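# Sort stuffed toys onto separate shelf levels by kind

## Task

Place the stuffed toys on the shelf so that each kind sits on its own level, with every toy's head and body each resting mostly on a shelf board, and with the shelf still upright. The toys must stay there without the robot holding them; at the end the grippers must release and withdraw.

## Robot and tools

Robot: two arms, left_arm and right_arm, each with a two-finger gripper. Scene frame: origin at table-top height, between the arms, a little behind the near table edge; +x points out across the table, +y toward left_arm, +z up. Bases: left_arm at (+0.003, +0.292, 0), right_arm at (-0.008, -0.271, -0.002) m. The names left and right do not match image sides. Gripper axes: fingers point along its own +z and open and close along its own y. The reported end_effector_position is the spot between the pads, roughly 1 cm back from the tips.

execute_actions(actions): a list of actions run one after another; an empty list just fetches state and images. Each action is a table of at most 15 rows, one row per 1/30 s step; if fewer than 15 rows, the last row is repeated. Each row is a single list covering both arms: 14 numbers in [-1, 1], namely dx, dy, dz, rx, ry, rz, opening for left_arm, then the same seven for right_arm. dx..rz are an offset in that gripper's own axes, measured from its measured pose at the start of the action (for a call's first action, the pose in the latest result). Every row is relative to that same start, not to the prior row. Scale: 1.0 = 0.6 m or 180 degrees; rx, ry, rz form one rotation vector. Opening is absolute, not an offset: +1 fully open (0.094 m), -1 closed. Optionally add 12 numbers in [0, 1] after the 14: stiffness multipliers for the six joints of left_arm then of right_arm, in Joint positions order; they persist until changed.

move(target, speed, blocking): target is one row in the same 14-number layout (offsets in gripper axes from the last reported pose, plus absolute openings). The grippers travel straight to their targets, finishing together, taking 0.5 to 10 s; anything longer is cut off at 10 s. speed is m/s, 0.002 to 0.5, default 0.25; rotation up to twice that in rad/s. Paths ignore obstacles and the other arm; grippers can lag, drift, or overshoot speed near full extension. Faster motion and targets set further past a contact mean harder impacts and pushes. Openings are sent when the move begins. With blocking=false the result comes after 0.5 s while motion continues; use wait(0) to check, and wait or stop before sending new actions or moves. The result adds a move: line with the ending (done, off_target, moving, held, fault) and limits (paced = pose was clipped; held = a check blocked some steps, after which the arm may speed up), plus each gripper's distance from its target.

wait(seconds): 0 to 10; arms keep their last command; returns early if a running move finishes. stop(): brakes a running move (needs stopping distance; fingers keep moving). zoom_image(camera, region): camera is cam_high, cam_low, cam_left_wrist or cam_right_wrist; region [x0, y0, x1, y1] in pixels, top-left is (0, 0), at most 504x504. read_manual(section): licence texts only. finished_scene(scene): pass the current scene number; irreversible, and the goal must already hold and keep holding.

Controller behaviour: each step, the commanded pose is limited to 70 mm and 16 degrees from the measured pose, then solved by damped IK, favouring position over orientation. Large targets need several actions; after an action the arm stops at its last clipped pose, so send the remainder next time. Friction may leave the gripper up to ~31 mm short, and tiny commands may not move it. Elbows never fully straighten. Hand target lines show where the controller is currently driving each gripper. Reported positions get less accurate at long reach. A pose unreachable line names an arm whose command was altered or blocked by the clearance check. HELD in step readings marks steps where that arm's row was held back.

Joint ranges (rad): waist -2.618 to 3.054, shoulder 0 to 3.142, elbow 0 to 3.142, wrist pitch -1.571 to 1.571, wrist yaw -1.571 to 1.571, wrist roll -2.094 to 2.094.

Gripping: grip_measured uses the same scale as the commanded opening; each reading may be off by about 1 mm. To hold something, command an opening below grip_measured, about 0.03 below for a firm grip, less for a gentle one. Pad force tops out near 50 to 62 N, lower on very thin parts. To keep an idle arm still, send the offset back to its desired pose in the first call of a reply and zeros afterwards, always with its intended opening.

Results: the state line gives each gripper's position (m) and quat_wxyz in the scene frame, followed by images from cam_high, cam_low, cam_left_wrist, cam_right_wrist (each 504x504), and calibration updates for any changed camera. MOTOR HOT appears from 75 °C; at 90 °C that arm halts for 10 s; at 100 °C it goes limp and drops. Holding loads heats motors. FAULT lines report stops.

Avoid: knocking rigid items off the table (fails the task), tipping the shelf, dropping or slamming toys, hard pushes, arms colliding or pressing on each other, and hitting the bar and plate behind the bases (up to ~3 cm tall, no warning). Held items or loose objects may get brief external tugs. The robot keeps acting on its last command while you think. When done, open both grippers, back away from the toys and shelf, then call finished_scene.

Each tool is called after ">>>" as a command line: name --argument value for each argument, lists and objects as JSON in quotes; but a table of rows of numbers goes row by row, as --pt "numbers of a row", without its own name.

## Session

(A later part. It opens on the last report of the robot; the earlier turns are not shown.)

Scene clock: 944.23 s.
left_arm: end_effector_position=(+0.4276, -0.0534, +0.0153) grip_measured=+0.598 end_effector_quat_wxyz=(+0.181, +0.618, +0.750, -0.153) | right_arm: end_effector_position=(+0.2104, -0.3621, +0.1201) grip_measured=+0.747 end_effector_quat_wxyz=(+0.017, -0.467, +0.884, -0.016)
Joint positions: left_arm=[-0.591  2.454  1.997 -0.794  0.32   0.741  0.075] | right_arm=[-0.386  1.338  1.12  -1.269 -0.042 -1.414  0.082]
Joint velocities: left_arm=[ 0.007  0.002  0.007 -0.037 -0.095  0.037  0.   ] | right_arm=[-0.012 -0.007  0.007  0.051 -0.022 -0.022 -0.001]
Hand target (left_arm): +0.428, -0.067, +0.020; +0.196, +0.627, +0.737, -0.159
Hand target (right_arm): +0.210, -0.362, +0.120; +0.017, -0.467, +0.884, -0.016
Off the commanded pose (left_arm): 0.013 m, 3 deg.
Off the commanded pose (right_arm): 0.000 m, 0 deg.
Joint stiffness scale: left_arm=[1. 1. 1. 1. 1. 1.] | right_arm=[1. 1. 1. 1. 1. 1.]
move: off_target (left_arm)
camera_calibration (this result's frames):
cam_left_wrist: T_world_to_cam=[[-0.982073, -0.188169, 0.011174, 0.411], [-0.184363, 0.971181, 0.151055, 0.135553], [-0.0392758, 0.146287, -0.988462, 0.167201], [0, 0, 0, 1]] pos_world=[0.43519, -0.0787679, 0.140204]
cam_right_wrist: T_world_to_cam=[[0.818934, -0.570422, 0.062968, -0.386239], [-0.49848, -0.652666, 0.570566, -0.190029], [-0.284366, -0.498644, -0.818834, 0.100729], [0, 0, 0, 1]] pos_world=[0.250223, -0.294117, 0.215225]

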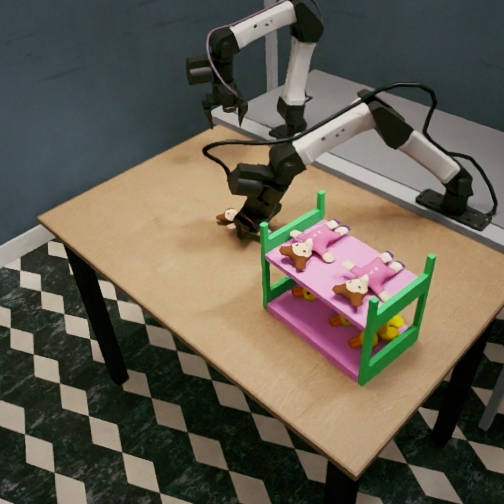

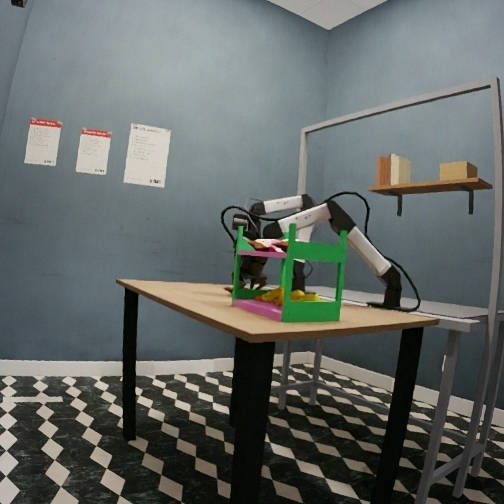

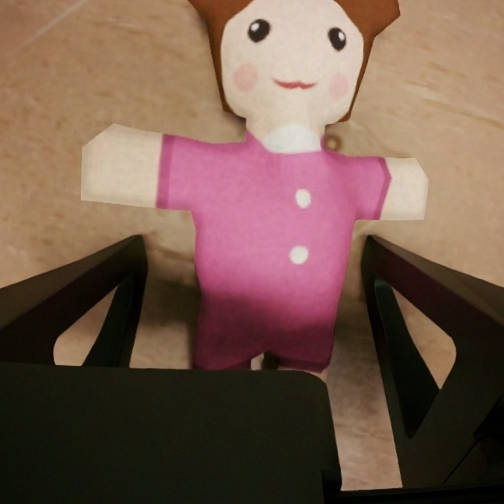

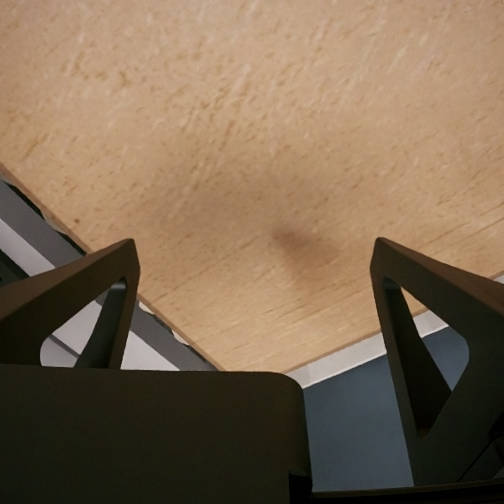

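>>> execute_actions --actions '[[[0.002,0,0.003,0,0,0,-0.58,0,0,0,0,0,0,0.75]]]'

>>> move --target '[0.095,-0.151,-0.593,-0.21,-0.033,-0.351,-0.6,0,0,0,0,0,0,0.75]' --speed 0.35

Scene clock: 965.17 s.
left_arm: end_effector_position=(+0.4279, -0.0540, +0.0156) grip_measured=-0.576 end_effector_quat_wxyz=(+0.183, +0.618, +0.749, -0.154) | right_arm: end_effector_position=(+0.2104, -0.3621, +0.1201) grip_measured=+0.747 end_effector_quat_wxyz=(+0.017, -0.467, +0.884, -0.016)
Joint positions: left_arm=[-0.591  2.454  1.997 -0.791  0.322  0.741  0.02 ] | right_arm=[-0.386  1.338  1.12  -1.269 -0.042 -1.414  0.082]
Joint velocities: left_arm=[ 0.002  0.002  0.007  0.066 -0.022  0.007 -0.001] | right_arm=[-0.002 -0.002 -0.002 -0.022  0.037 -0.007  0.001]
Hand target (left_arm): +0.428, -0.053, +0.013; +0.181, +0.618, +0.750, -0.153
Hand target (right_arm): +0.210, -0.362, +0.120; +0.017, -0.467, +0.884, -0.016
Off the commanded pose (left_arm): 0.003 m, 0 deg.
Off the commanded pose (right_arm): 0.000 m, 0 deg.
Joint stiffness scale: left_arm=[1. 1. 1. 1. 1. 1.] | right_arm=[1. 1. 1. 1. 1. 1.]
Step readings (end_effector_position):
0: left_arm (+0.4276, -0.0534, +0.0153) | right_arm (+0.2104, -0.3621, +0.1201)
1: left_arm (+0.4276, -0.0534, +0.0153) | right_arm (+0.2104, -0.3621, +0.1201)
2: left_arm (+0.4276, -0.0534, +0.0153) | right_arm (+0.2104, -0.3621, +0.1201)
4: left_arm (+0.4276, -0.0534, +0.0153) | right_arm (+0.2104, -0.3621, +0.1201)
8: left_arm (+0.4279, -0.0540, +0.0156) | right_arm (+0.2104, -0.3621, +0.1201)
15: end_effector_position above
camera_calibration (this result's frames):
cam_left_wrist: T_world_to_cam=[[-0.982264, -0.187231, 0.010059, 0.411395], [-0.183728, 0.971822, 0.147668, 0.135977], [-0.0374237, 0.143201, -0.988986, 0.166698], [0, 0, 0, 1]] pos_world=[0.43532, -0.0789905, 0.140644]
cam_right_wrist: T_world_to_cam=[[0.818934, -0.570422, 0.062968, -0.386239], [-0.49848, -0.652666, 0.570566, -0.190029], [-0.284366, -0.498644, -0.818834, 0.100729], [0, 0, 0, 1]] pos_world=[0.250223, -0.294117, 0.215225]

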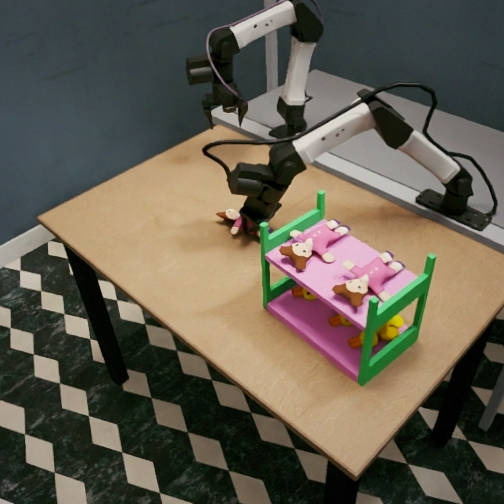

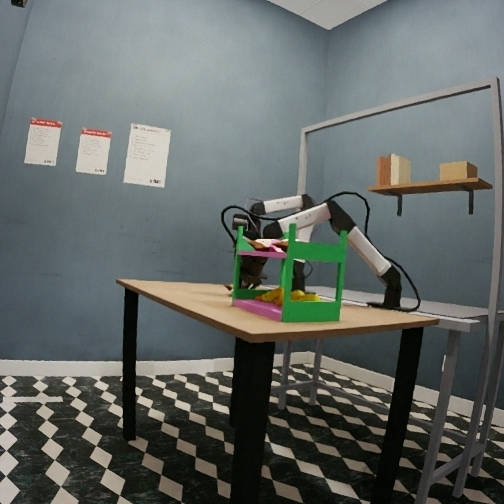

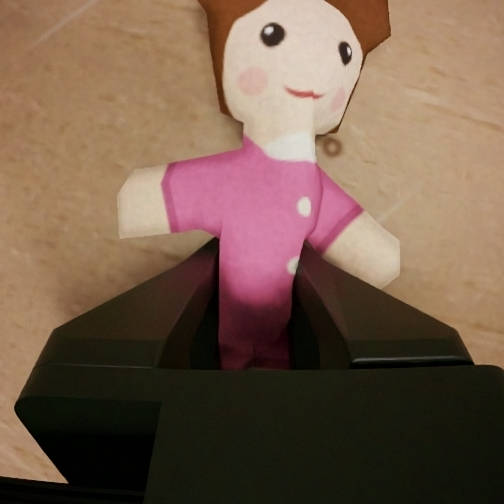

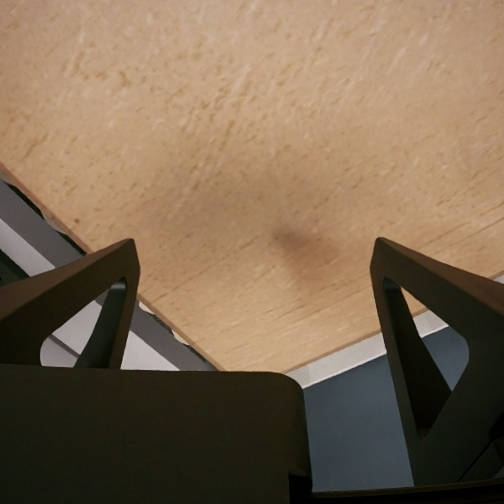

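Scene clock: 967.77 s.
left_arm: end_effector_position=(+0.2984, +0.1511, +0.2916) grip_measured=-0.597 end_effector_quat_wxyz=(+0.280, +0.046, +0.959, -0.015) | right_arm: end_effector_position=(+0.2104, -0.3621, +0.1201) grip_measured=+0.747 end_effector_quat_wxyz=(+0.017, -0.467, +0.884, -0.016)
Joint positions: left_arm=[-0.617  1.479  1.734 -1.338 -0.284 -0.435  0.019] | right_arm=[-0.386  1.338  1.12  -1.269 -0.042 -1.414  0.082]
Joint velocities: left_arm=[-0.007  0.017 -0.002 -0.051 -0.037  0.007 -0.001] | right_arm=[-0.012 -0.002 -0.007  0.007  0.007  0.022 -0.001]
Hand target (left_arm): +0.300, +0.147, +0.302; +0.296, +0.043, +0.954, -0.020
Hand target (right_arm): +0.210, -0.362, +0.120; +0.017, -0.467, +0.884, -0.016
Off the commanded pose (left_arm): 0.017 m, 2 deg.
Off the commanded pose (right_arm): 0.000 m, 0 deg.
Joint stiffness scale: left_arm=[1. 1. 1. 1. 1. 1.] | right_arm=[1. 1. 1. 1. 1. 1.]
move: off_target (left_arm)
camera_calibration (this result's frames):
cam_left_wrist: T_world_to_cam=[[-0.0986836, -0.995093, 0.00724118, 0.179032], [-0.993134, 0.0989435, 0.0624104, 0.270373], [-0.0628206, -0.00103258, -0.998024, 0.437361], [0, 0, 0, 1]] pos_world=[0.313659, 0.151854, 0.418326]
cam_right_wrist: T_world_to_cam=[[0.818934, -0.570422, 0.062968, -0.386239], [-0.49848, -0.652666, 0.570566, -0.190029], [-0.284366, -0.498644, -0.818834, 0.100729], [0, 0, 0, 1]] pos_world=[0.250223, -0.294117, 0.215225]

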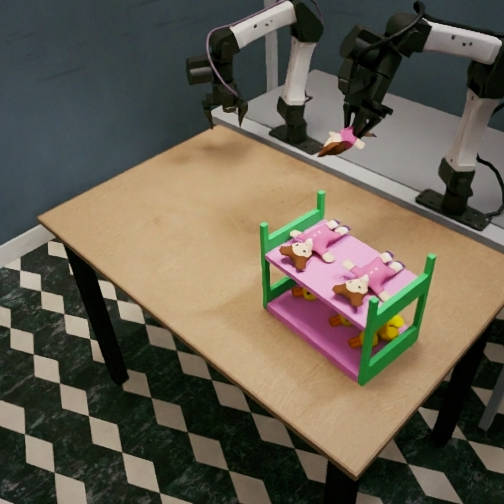

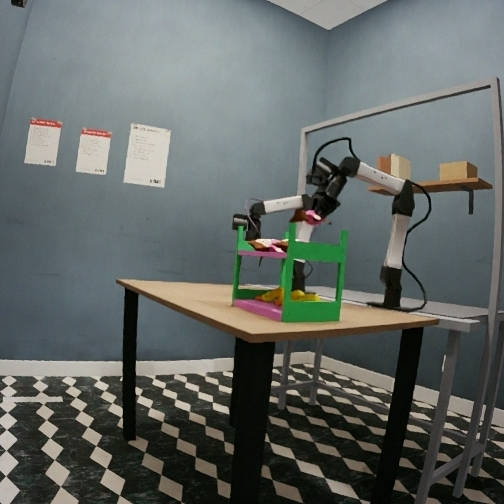

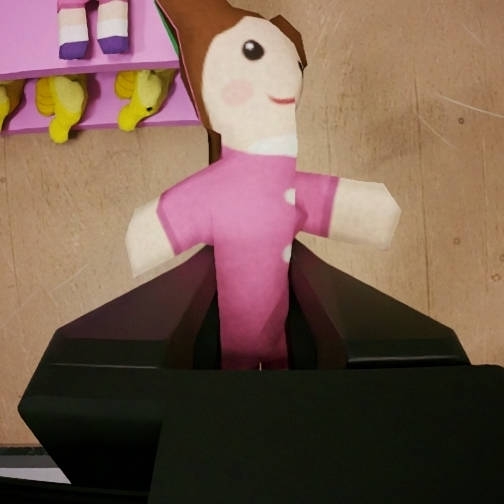

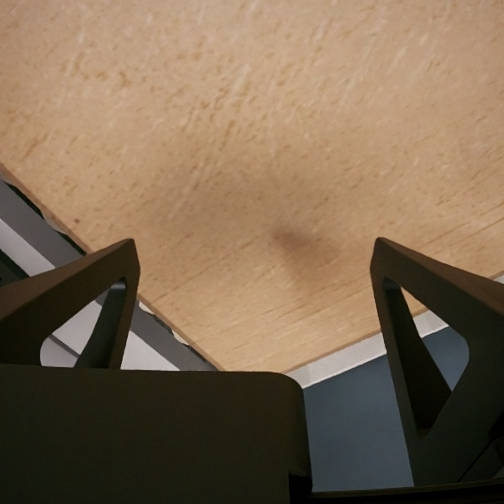

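>>> move --target '[-0.259,0.298,0.197,0,-0.015,0,-0.6,0,0,0,0,0,0,0.75]' --speed 0.3

Scene clock: 978.47 s.
left_arm: end_effector_position=(+0.5063, +0.3098, +0.2686) grip_measured=-0.597 end_effector_quat_wxyz=(+0.289, +0.036, +0.956, -0.015) | right_arm: end_effector_position=(+0.2104, -0.3621, +0.1201) grip_measured=+0.747 end_effector_quat_wxyz=(+0.017, -0.467, +0.884, -0.016)
Joint positions: left_arm=[ 0.027  2.114  2.423 -1.303  0.043  0.105  0.019] | right_arm=[-0.386  1.338  1.12  -1.269 -0.042 -1.414  0.082]
Joint velocities: left_arm=[-0.007  0.002  0.007 -0.007 -0.037  0.022  0.001] | right_arm=[-0.007 -0.002 -0.012 -0.051  0.007 -0.11   0.   ]
Hand target (left_arm): +0.511, +0.306, +0.273; +0.299, +0.044, +0.953, -0.020
Hand target (right_arm): +0.210, -0.362, +0.120; +0.017, -0.467, +0.884, -0.016
Off the commanded pose (left_arm): 0.007 m, 2 deg.
Off the commanded pose (right_arm): 0.000 m, 0 deg.
Joint stiffness scale: left_arm=[1. 1. 1. 1. 1. 1.] | right_arm=[1. 1. 1. 1. 1. 1.]
move: done
camera_calibration (this result's frames):
cam_left_wrist: T_world_to_cam=[[-0.080326, -0.996682, 0.0131427, 0.347241], [-0.995793, 0.0808236, 0.0431667, 0.474741], [-0.0440857, -0.00962001, -0.998981, 0.421104], [0, 0, 0, 1]] pos_world=[0.519201, 0.311769, 0.395619]
cam_right_wrist: T_world_to_cam=[[0.818934, -0.570422, 0.062968, -0.386239], [-0.49848, -0.652666, 0.570566, -0.190029], [-0.284366, -0.498644, -0.818834, 0.100729], [0, 0, 0, 1]] pos_world=[0.250223, -0.294117, 0.215225]

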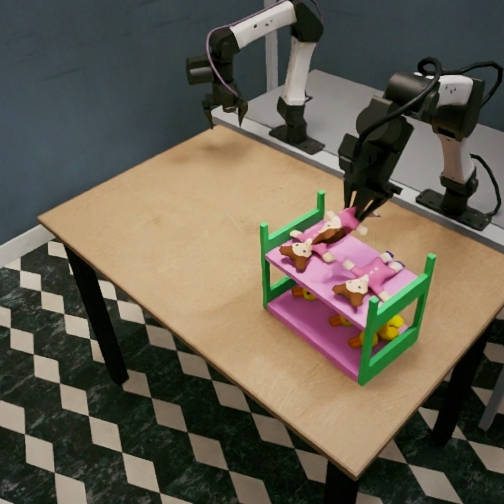

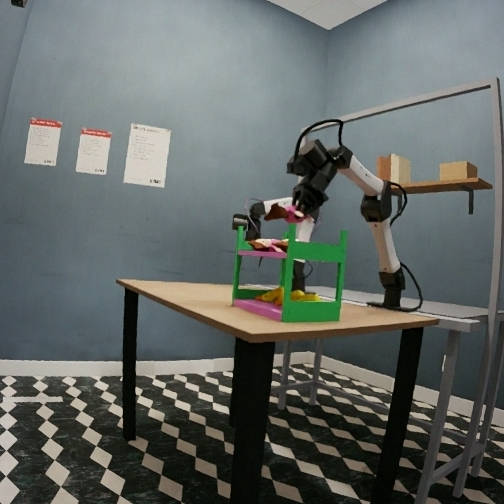

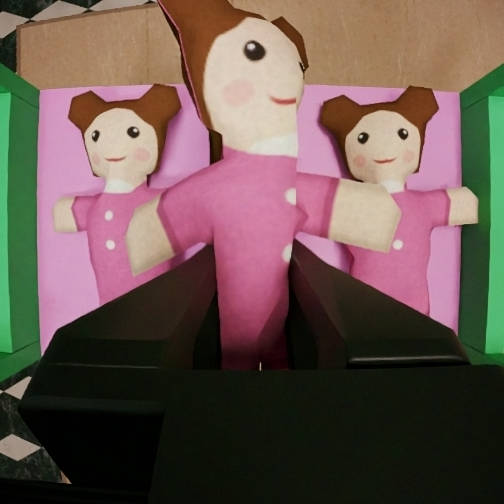

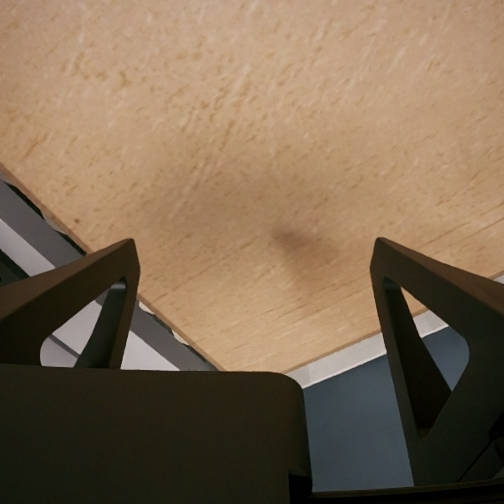

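>>> move --target '[0.075,-0.005,0.1,0,0,0,-0.6,0,0,0,0,0,0,0.75]' --speed 0.15

Scene clock: 988.93 s.
left_arm: end_effector_position=(+0.4998, +0.3070, +0.1843) grip_measured=-0.597 end_effector_quat_wxyz=(+0.269, +0.036, +0.962, -0.017) | right_arm: end_effector_position=(+0.2104, -0.3621, +0.1201) grip_measured=+0.747 end_effector_quat_wxyz=(+0.017, -0.467, +0.884, -0.016)
Joint positions: left_arm=[ 0.027  1.975  1.878 -0.941  0.043  0.105  0.019] | right_arm=[-0.386  1.338  1.12  -1.269 -0.042 -1.414  0.082]
Joint velocities: left_arm=[ 0.007  0.012  0.002  0.037 -0.037 -0.007 -0.001] | right_arm=[-0.002  0.002 -0.002 -0.051  0.081 -0.022  0.001]
Hand target (left_arm): +0.503, +0.307, +0.194; +0.289, +0.036, +0.957, -0.015
Hand target (right_arm): +0.210, -0.362, +0.120; +0.017, -0.467, +0.884, -0.016
Off the commanded pose (left_arm): 0.010 m, 2 deg.
Off the commanded pose (right_arm): 0.000 m, 0 deg.
Joint stiffness scale: left_arm=[1. 1. 1. 1. 1. 1.] | right_arm=[1. 1. 1. 1. 1. 1.]
move: done
camera_calibration (this result's frames):
cam_left_wrist: T_world_to_cam=[[-0.0809464, -0.996555, 0.0180282, 0.344437], [-0.992942, 0.0821996, 0.0854959, 0.462468], [-0.0866833, -0.0109804, -0.996175, 0.357768], [0, 0, 0, 1]] pos_world=[0.518097, 0.309164, 0.310651]
cam_right_wrist: T_world_to_cam=[[0.818934, -0.570422, 0.062968, -0.386239], [-0.49848, -0.652666, 0.570566, -0.190029], [-0.284366, -0.498644, -0.818834, 0.100729], [0, 0, 0, 1]] pos_world=[0.250223, -0.294117, 0.215225]

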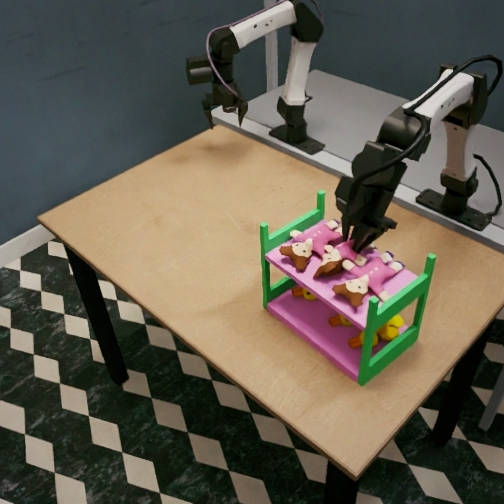

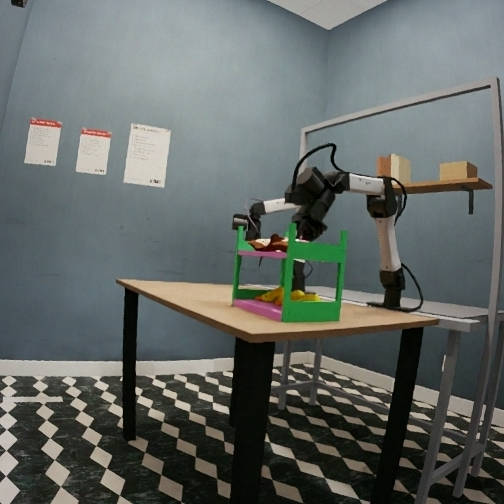

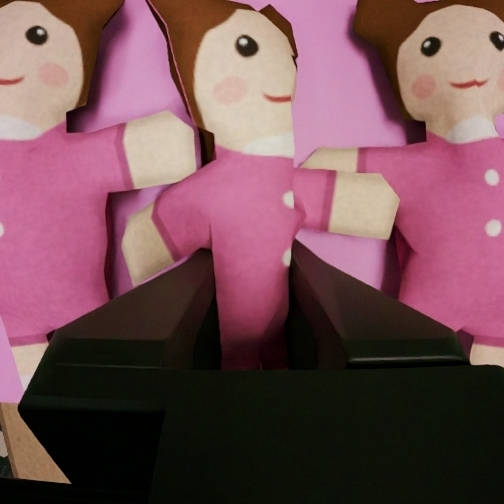

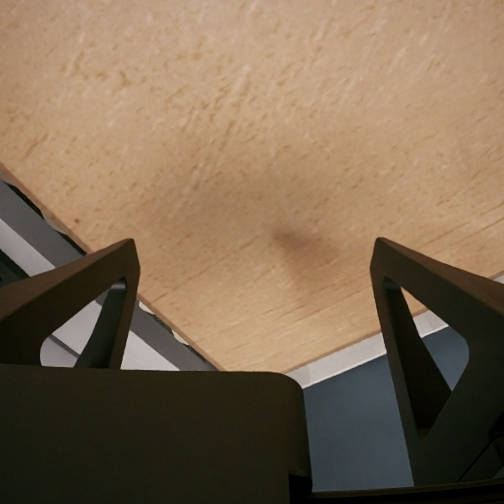

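>>> execute_actions --actions '[[[0,0,0,0,0,0,0.2,0,0,0,0,0,0,0.75]]]'

>>> move --target '[0.0,0,-0.2,0,0,0,0.2,0,0,0,0,0,0,0.75]' --speed 0.25

Scene clock: 995.97 s.
left_arm: end_effector_position=(+0.4998, +0.3070, +0.1843) grip_measured=+0.198 end_effector_quat_wxyz=(+0.269, +0.036, +0.962, -0.017) | right_arm: end_effector_position=(+0.2104, -0.3621, +0.1201) grip_measured=+0.747 end_effector_quat_wxyz=(+0.017, -0.467, +0.884, -0.016)
Joint positions: left_arm=[ 0.027  1.975  1.878 -0.941  0.043  0.105  0.056] | right_arm=[-0.386  1.338  1.12  -1.269 -0.042 -1.414  0.082]
Joint velocities: left_arm=[-0.007 -0.007  0.022  0.007  0.066  0.051 -0.001] | right_arm=[-0.017  0.007  0.007 -0.007 -0.007  0.051 -0.001]
Hand target (left_arm): +0.500, +0.307, +0.184; +0.269, +0.036, +0.962, -0.017
Hand target (right_arm): +0.210, -0.362, +0.120; +0.017, -0.467, +0.884, -0.016
Off the commanded pose (left_arm): 0.000 m, 0 deg.
Off the commanded pose (right_arm): 0.000 m, 0 deg.
Joint stiffness scale: left_arm=[1. 1. 1. 1. 1. 1.] | right_arm=[1. 1. 1. 1. 1. 1.]
Step readings (end_effector_position):
0: left_arm (+0.5001, +0.3070, +0.1845) | right_arm (+0.2104, -0.3621, +0.1201)
1: left_arm (+0.5000, +0.3070, +0.1844) | right_arm (+0.2104, -0.3621, +0.1201)
2: left_arm (+0.4999, +0.3070, +0.1843) | right_arm (+0.2104, -0.3621, +0.1201)
4: left_arm (+0.4998, +0.3070, +0.1843) | right_arm (+0.2104, -0.3621, +0.1201)
8: left_arm (+0.4998, +0.3070, +0.1843) | right_arm (+0.2104, -0.3621, +0.1201)
15: end_effector_position above
camera_calibration (this result's frames):
cam_left_wrist: T_world_to_cam=[[-0.0809464, -0.996555, 0.0180282, 0.344437], [-0.992942, 0.0821996, 0.0854959, 0.462468], [-0.0866833, -0.0109804, -0.996175, 0.357768], [0, 0, 0, 1]] pos_world=[0.518097, 0.309164, 0.310651]
cam_right_wrist: T_world_to_cam=[[0.818934, -0.570422, 0.062968, -0.386239], [-0.49848, -0.652666, 0.570566, -0.190029], [-0.284366, -0.498644, -0.818834, 0.100729], [0, 0, 0, 1]] pos_world=[0.250223, -0.294117, 0.215225]

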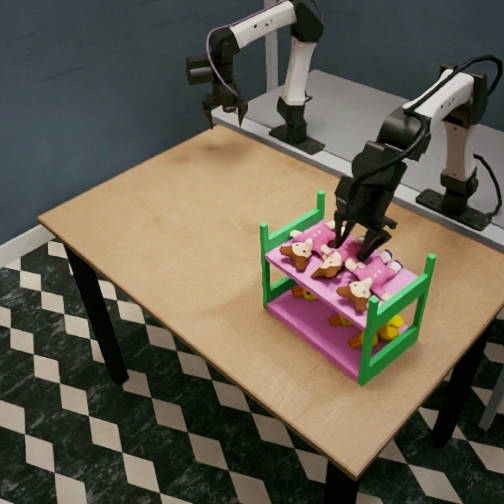

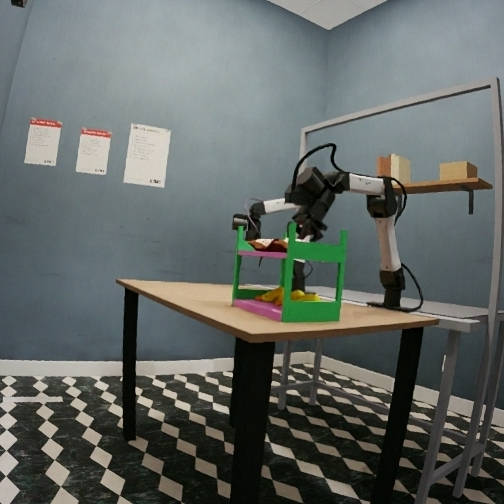

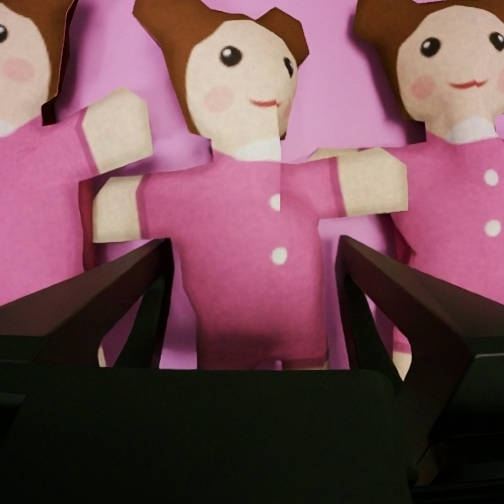

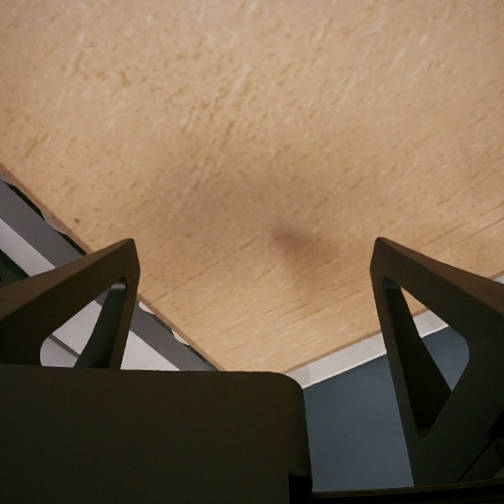

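Scene clock: 997.20 s.
left_arm: end_effector_position=(+0.4354, +0.3125, +0.2822) grip_measured=+0.198 end_effector_quat_wxyz=(+0.264, +0.034, +0.964, -0.015) | right_arm: end_effector_position=(+0.2104, -0.3621, +0.1201) grip_measured=+0.747 end_effector_quat_wxyz=(+0.017, -0.467, +0.884, -0.016)
Joint positions: left_arm=[ 0.038  1.85   2.127 -1.324  0.043  0.112  0.056] | right_arm=[-0.386  1.338  1.12  -1.269 -0.042 -1.414  0.082]
Joint velocities: left_arm=[0.007 0.007 0.002 0.022 0.022 0.066 0.001] | right_arm=[-0.017 -0.012  0.002 -0.007 -0.037 -0.022 -0.   ]
Hand target (left_arm): +0.437, +0.315, +0.286; +0.269, +0.036, +0.962, -0.017
Hand target (right_arm): +0.210, -0.362, +0.120; +0.017, -0.467, +0.884, -0.016
Off the commanded pose (left_arm): 0.005 m, 1 deg.
Off the commanded pose (right_arm): 0.000 m, 0 deg.
Joint stiffness scale: left_arm=[1. 1. 1. 1. 1. 1.] | right_arm=[1. 1. 1. 1. 1. 1.]
move: done
camera_calibration (this result's frames):
cam_left_wrist: T_world_to_cam=[[-0.0759724, -0.996983, 0.0159271, 0.34142], [-0.992466, 0.0771487, 0.0951801, 0.388312], [-0.0961217, -0.00857603, -0.995333, 0.452882], [0, 0, 0, 1]] pos_world=[0.454856, 0.314316, 0.408371]
cam_right_wrist: T_world_to_cam=[[0.818934, -0.570422, 0.062968, -0.386239], [-0.49848, -0.652666, 0.570566, -0.190029], [-0.284366, -0.498644, -0.818834, 0.100729], [0, 0, 0, 1]] pos_world=[0.250223, -0.294117, 0.215225]

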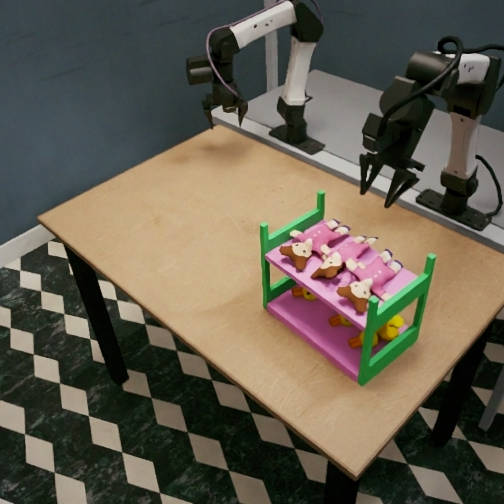

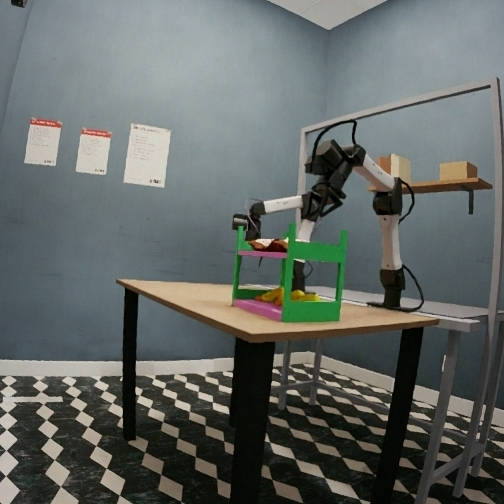

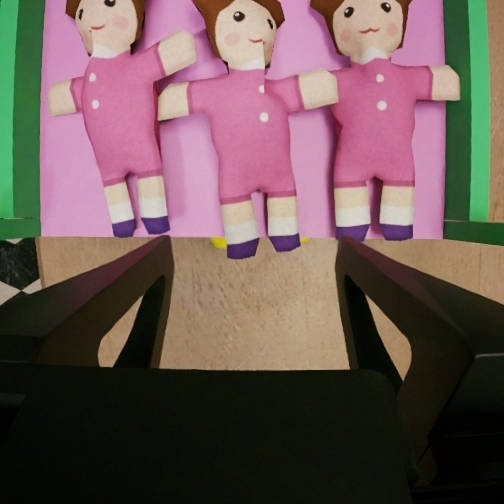

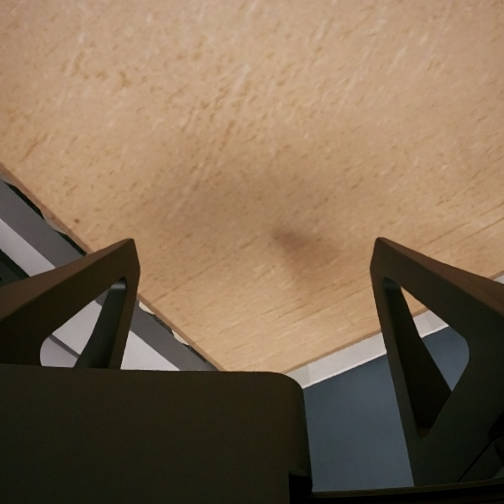

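>>> execute_actions --actions '[]'

Scene clock: 1008.13 s.
left_arm: end_effector_position=(+0.4350, +0.3124, +0.2820) grip_measured=+0.198 end_effector_quat_wxyz=(+0.264, +0.034, +0.964, -0.015) | right_arm: end_effector_position=(+0.2104, -0.3621, +0.1201) grip_measured=+0.747 end_effector_quat_wxyz=(+0.017, -0.467, +0.884, -0.016)
Joint positions: left_arm=[ 0.038  1.85   2.127 -1.326  0.043  0.112  0.056] | right_arm=[-0.386  1.338  1.12  -1.269 -0.042 -1.414  0.082]
Joint velocities: left_arm=[-0.012  0.002  0.002  0.022  0.037 -0.051  0.001] | right_arm=[ 0.007  0.012 -0.022  0.022 -0.007  0.022 -0.   ]
Hand target (left_arm): +0.437, +0.315, +0.286; +0.269, +0.036, +0.962, -0.017
Hand target (right_arm): +0.210, -0.362, +0.120; +0.017, -0.467, +0.884, -0.016
Off the commanded pose (left_arm): 0.006 m, 1 deg.
Off the commanded pose (right_arm): 0.000 m, 0 deg.
Joint stiffness scale: left_arm=[1. 1. 1. 1. 1. 1.] | right_arm=[1. 1. 1. 1. 1. 1.]
camera_calibration (this result's frames):
cam_left_wrist: T_world_to_cam=[[-0.075994, -0.996978, 0.0161107, 0.341335], [-0.992316, 0.0772011, 0.096687, 0.387504], [-0.0976385, -0.00863923, -0.995184, 0.4533], [0, 0, 0, 1]] pos_world=[0.454726, 0.314304, 0.408151]
cam_right_wrist: T_world_to_cam=[[0.818934, -0.570422, 0.062968, -0.386239], [-0.49848, -0.652666, 0.570566, -0.190029], [-0.284366, -0.498644, -0.818834, 0.100729], [0, 0, 0, 1]] pos_world=[0.250223, -0.294117, 0.215225]

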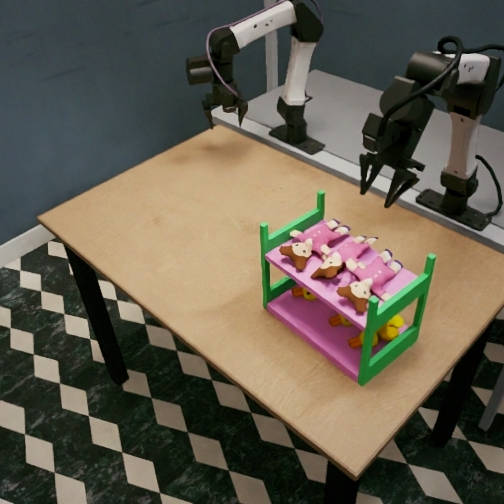

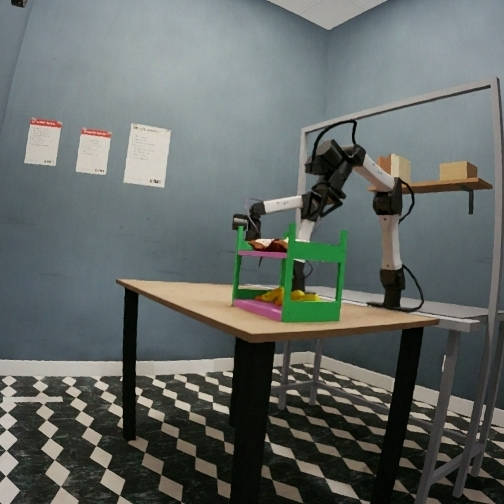

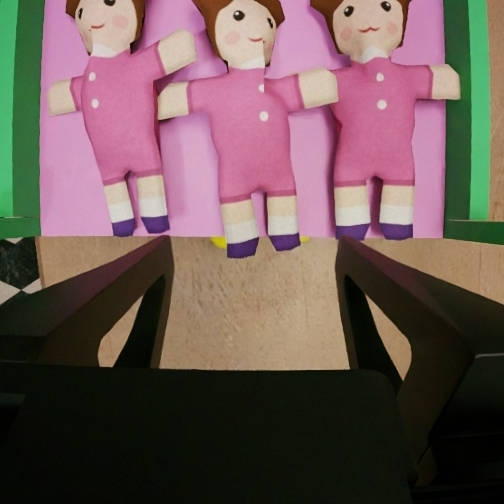

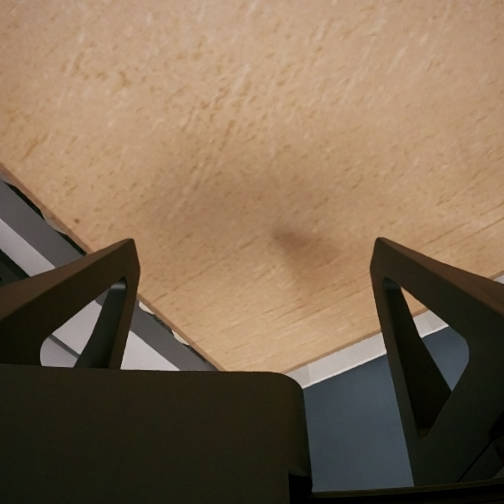

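>>> move --target '[0.23,0,-0.14,0,0,0,0.2,0,0,0,0,0,0,0.75]' --speed 0.3

>>> zoom_image --camera "cam_high" --region '[240,170,460,390]'

Scene clock: 1019.20 s.
left_arm: end_effector_position=(+0.2765, +0.3271, +0.2867) grip_measured=+0.198 end_effector_quat_wxyz=(+0.267, +0.032, +0.963, -0.011) | right_arm: end_effector_position=(+0.2104, -0.3621, +0.1201) grip_measured=+0.747 end_effector_quat_wxyz=(+0.017, -0.467, +0.884, -0.016)
Joint positions: left_arm=[ 0.143  1.261  1.575 -1.361  0.088  0.202  0.056] | right_arm=[-0.386  1.338  1.12  -1.269 -0.042 -1.414  0.082]
Joint velocities: left_arm=[ 0.012  0.007 -0.012 -0.066  0.066  0.007 -0.001] | right_arm=[-0.002 -0.012  0.017 -0.051  0.022  0.007 -0.001]
Hand target (left_arm): +0.274, +0.327, +0.283; +0.263, +0.034, +0.964, -0.016
Hand target (right_arm): +0.210, -0.362, +0.120; +0.017, -0.467, +0.884, -0.016
Off the commanded pose (left_arm): 0.005 m, 1 deg.
Off the commanded pose (right_arm): 0.000 m, 0 deg.
Joint stiffness scale: left_arm=[1. 1. 1. 1. 1. 1.] | right_arm=[1. 1. 1. 1. 1. 1.]
move: done
camera_calibration (this result's frames):
cam_left_wrist: T_world_to_cam=[[-0.0704514, -0.997475, 0.00892853, 0.344512], [-0.993427, 0.0709694, 0.0898111, 0.232931], [-0.090218, -0.00254252, -0.995919, 0.438774], [0, 0, 0, 1]] pos_world=[0.295257, 0.328227, 0.412987]
cam_right_wrist: T_world_to_cam=[[0.818934, -0.570422, 0.062968, -0.386239], [-0.49848, -0.652666, 0.570566, -0.190029], [-0.284366, -0.498644, -0.818834, 0.100729], [0, 0, 0, 1]] pos_world=[0.250223, -0.294117, 0.215225]

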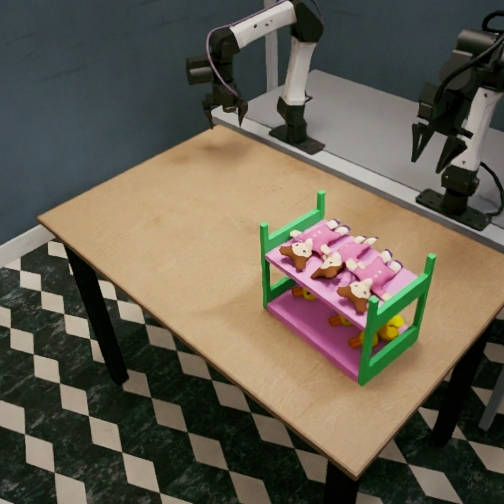

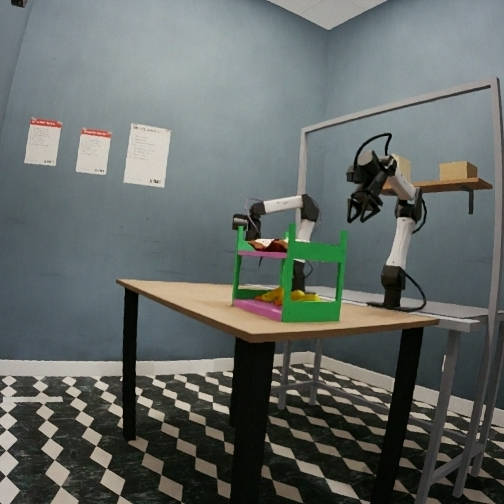

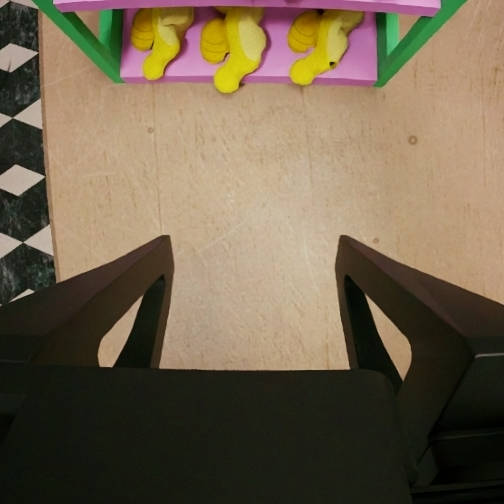

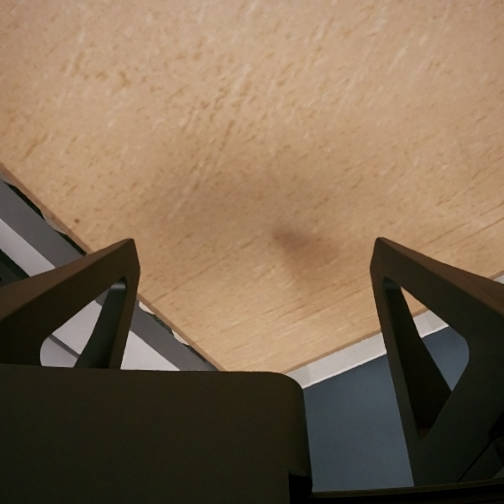

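Region (240, 170, 460, 390) of cam_high's 504x504 image, scaled by 2.291, with more detail than that image has.

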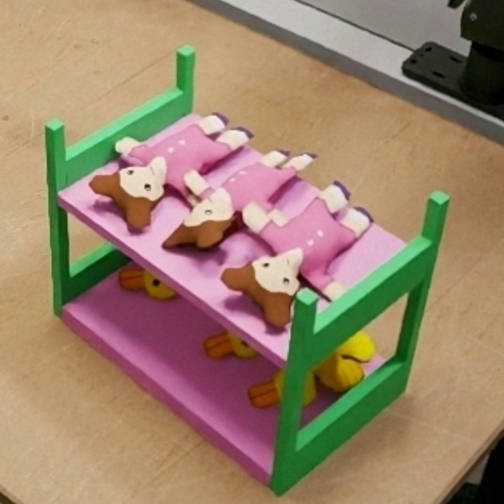

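All toys are on their boards, and the arms are clear.

>>> finished_scene --scene 2

The scene is finished: the task was done.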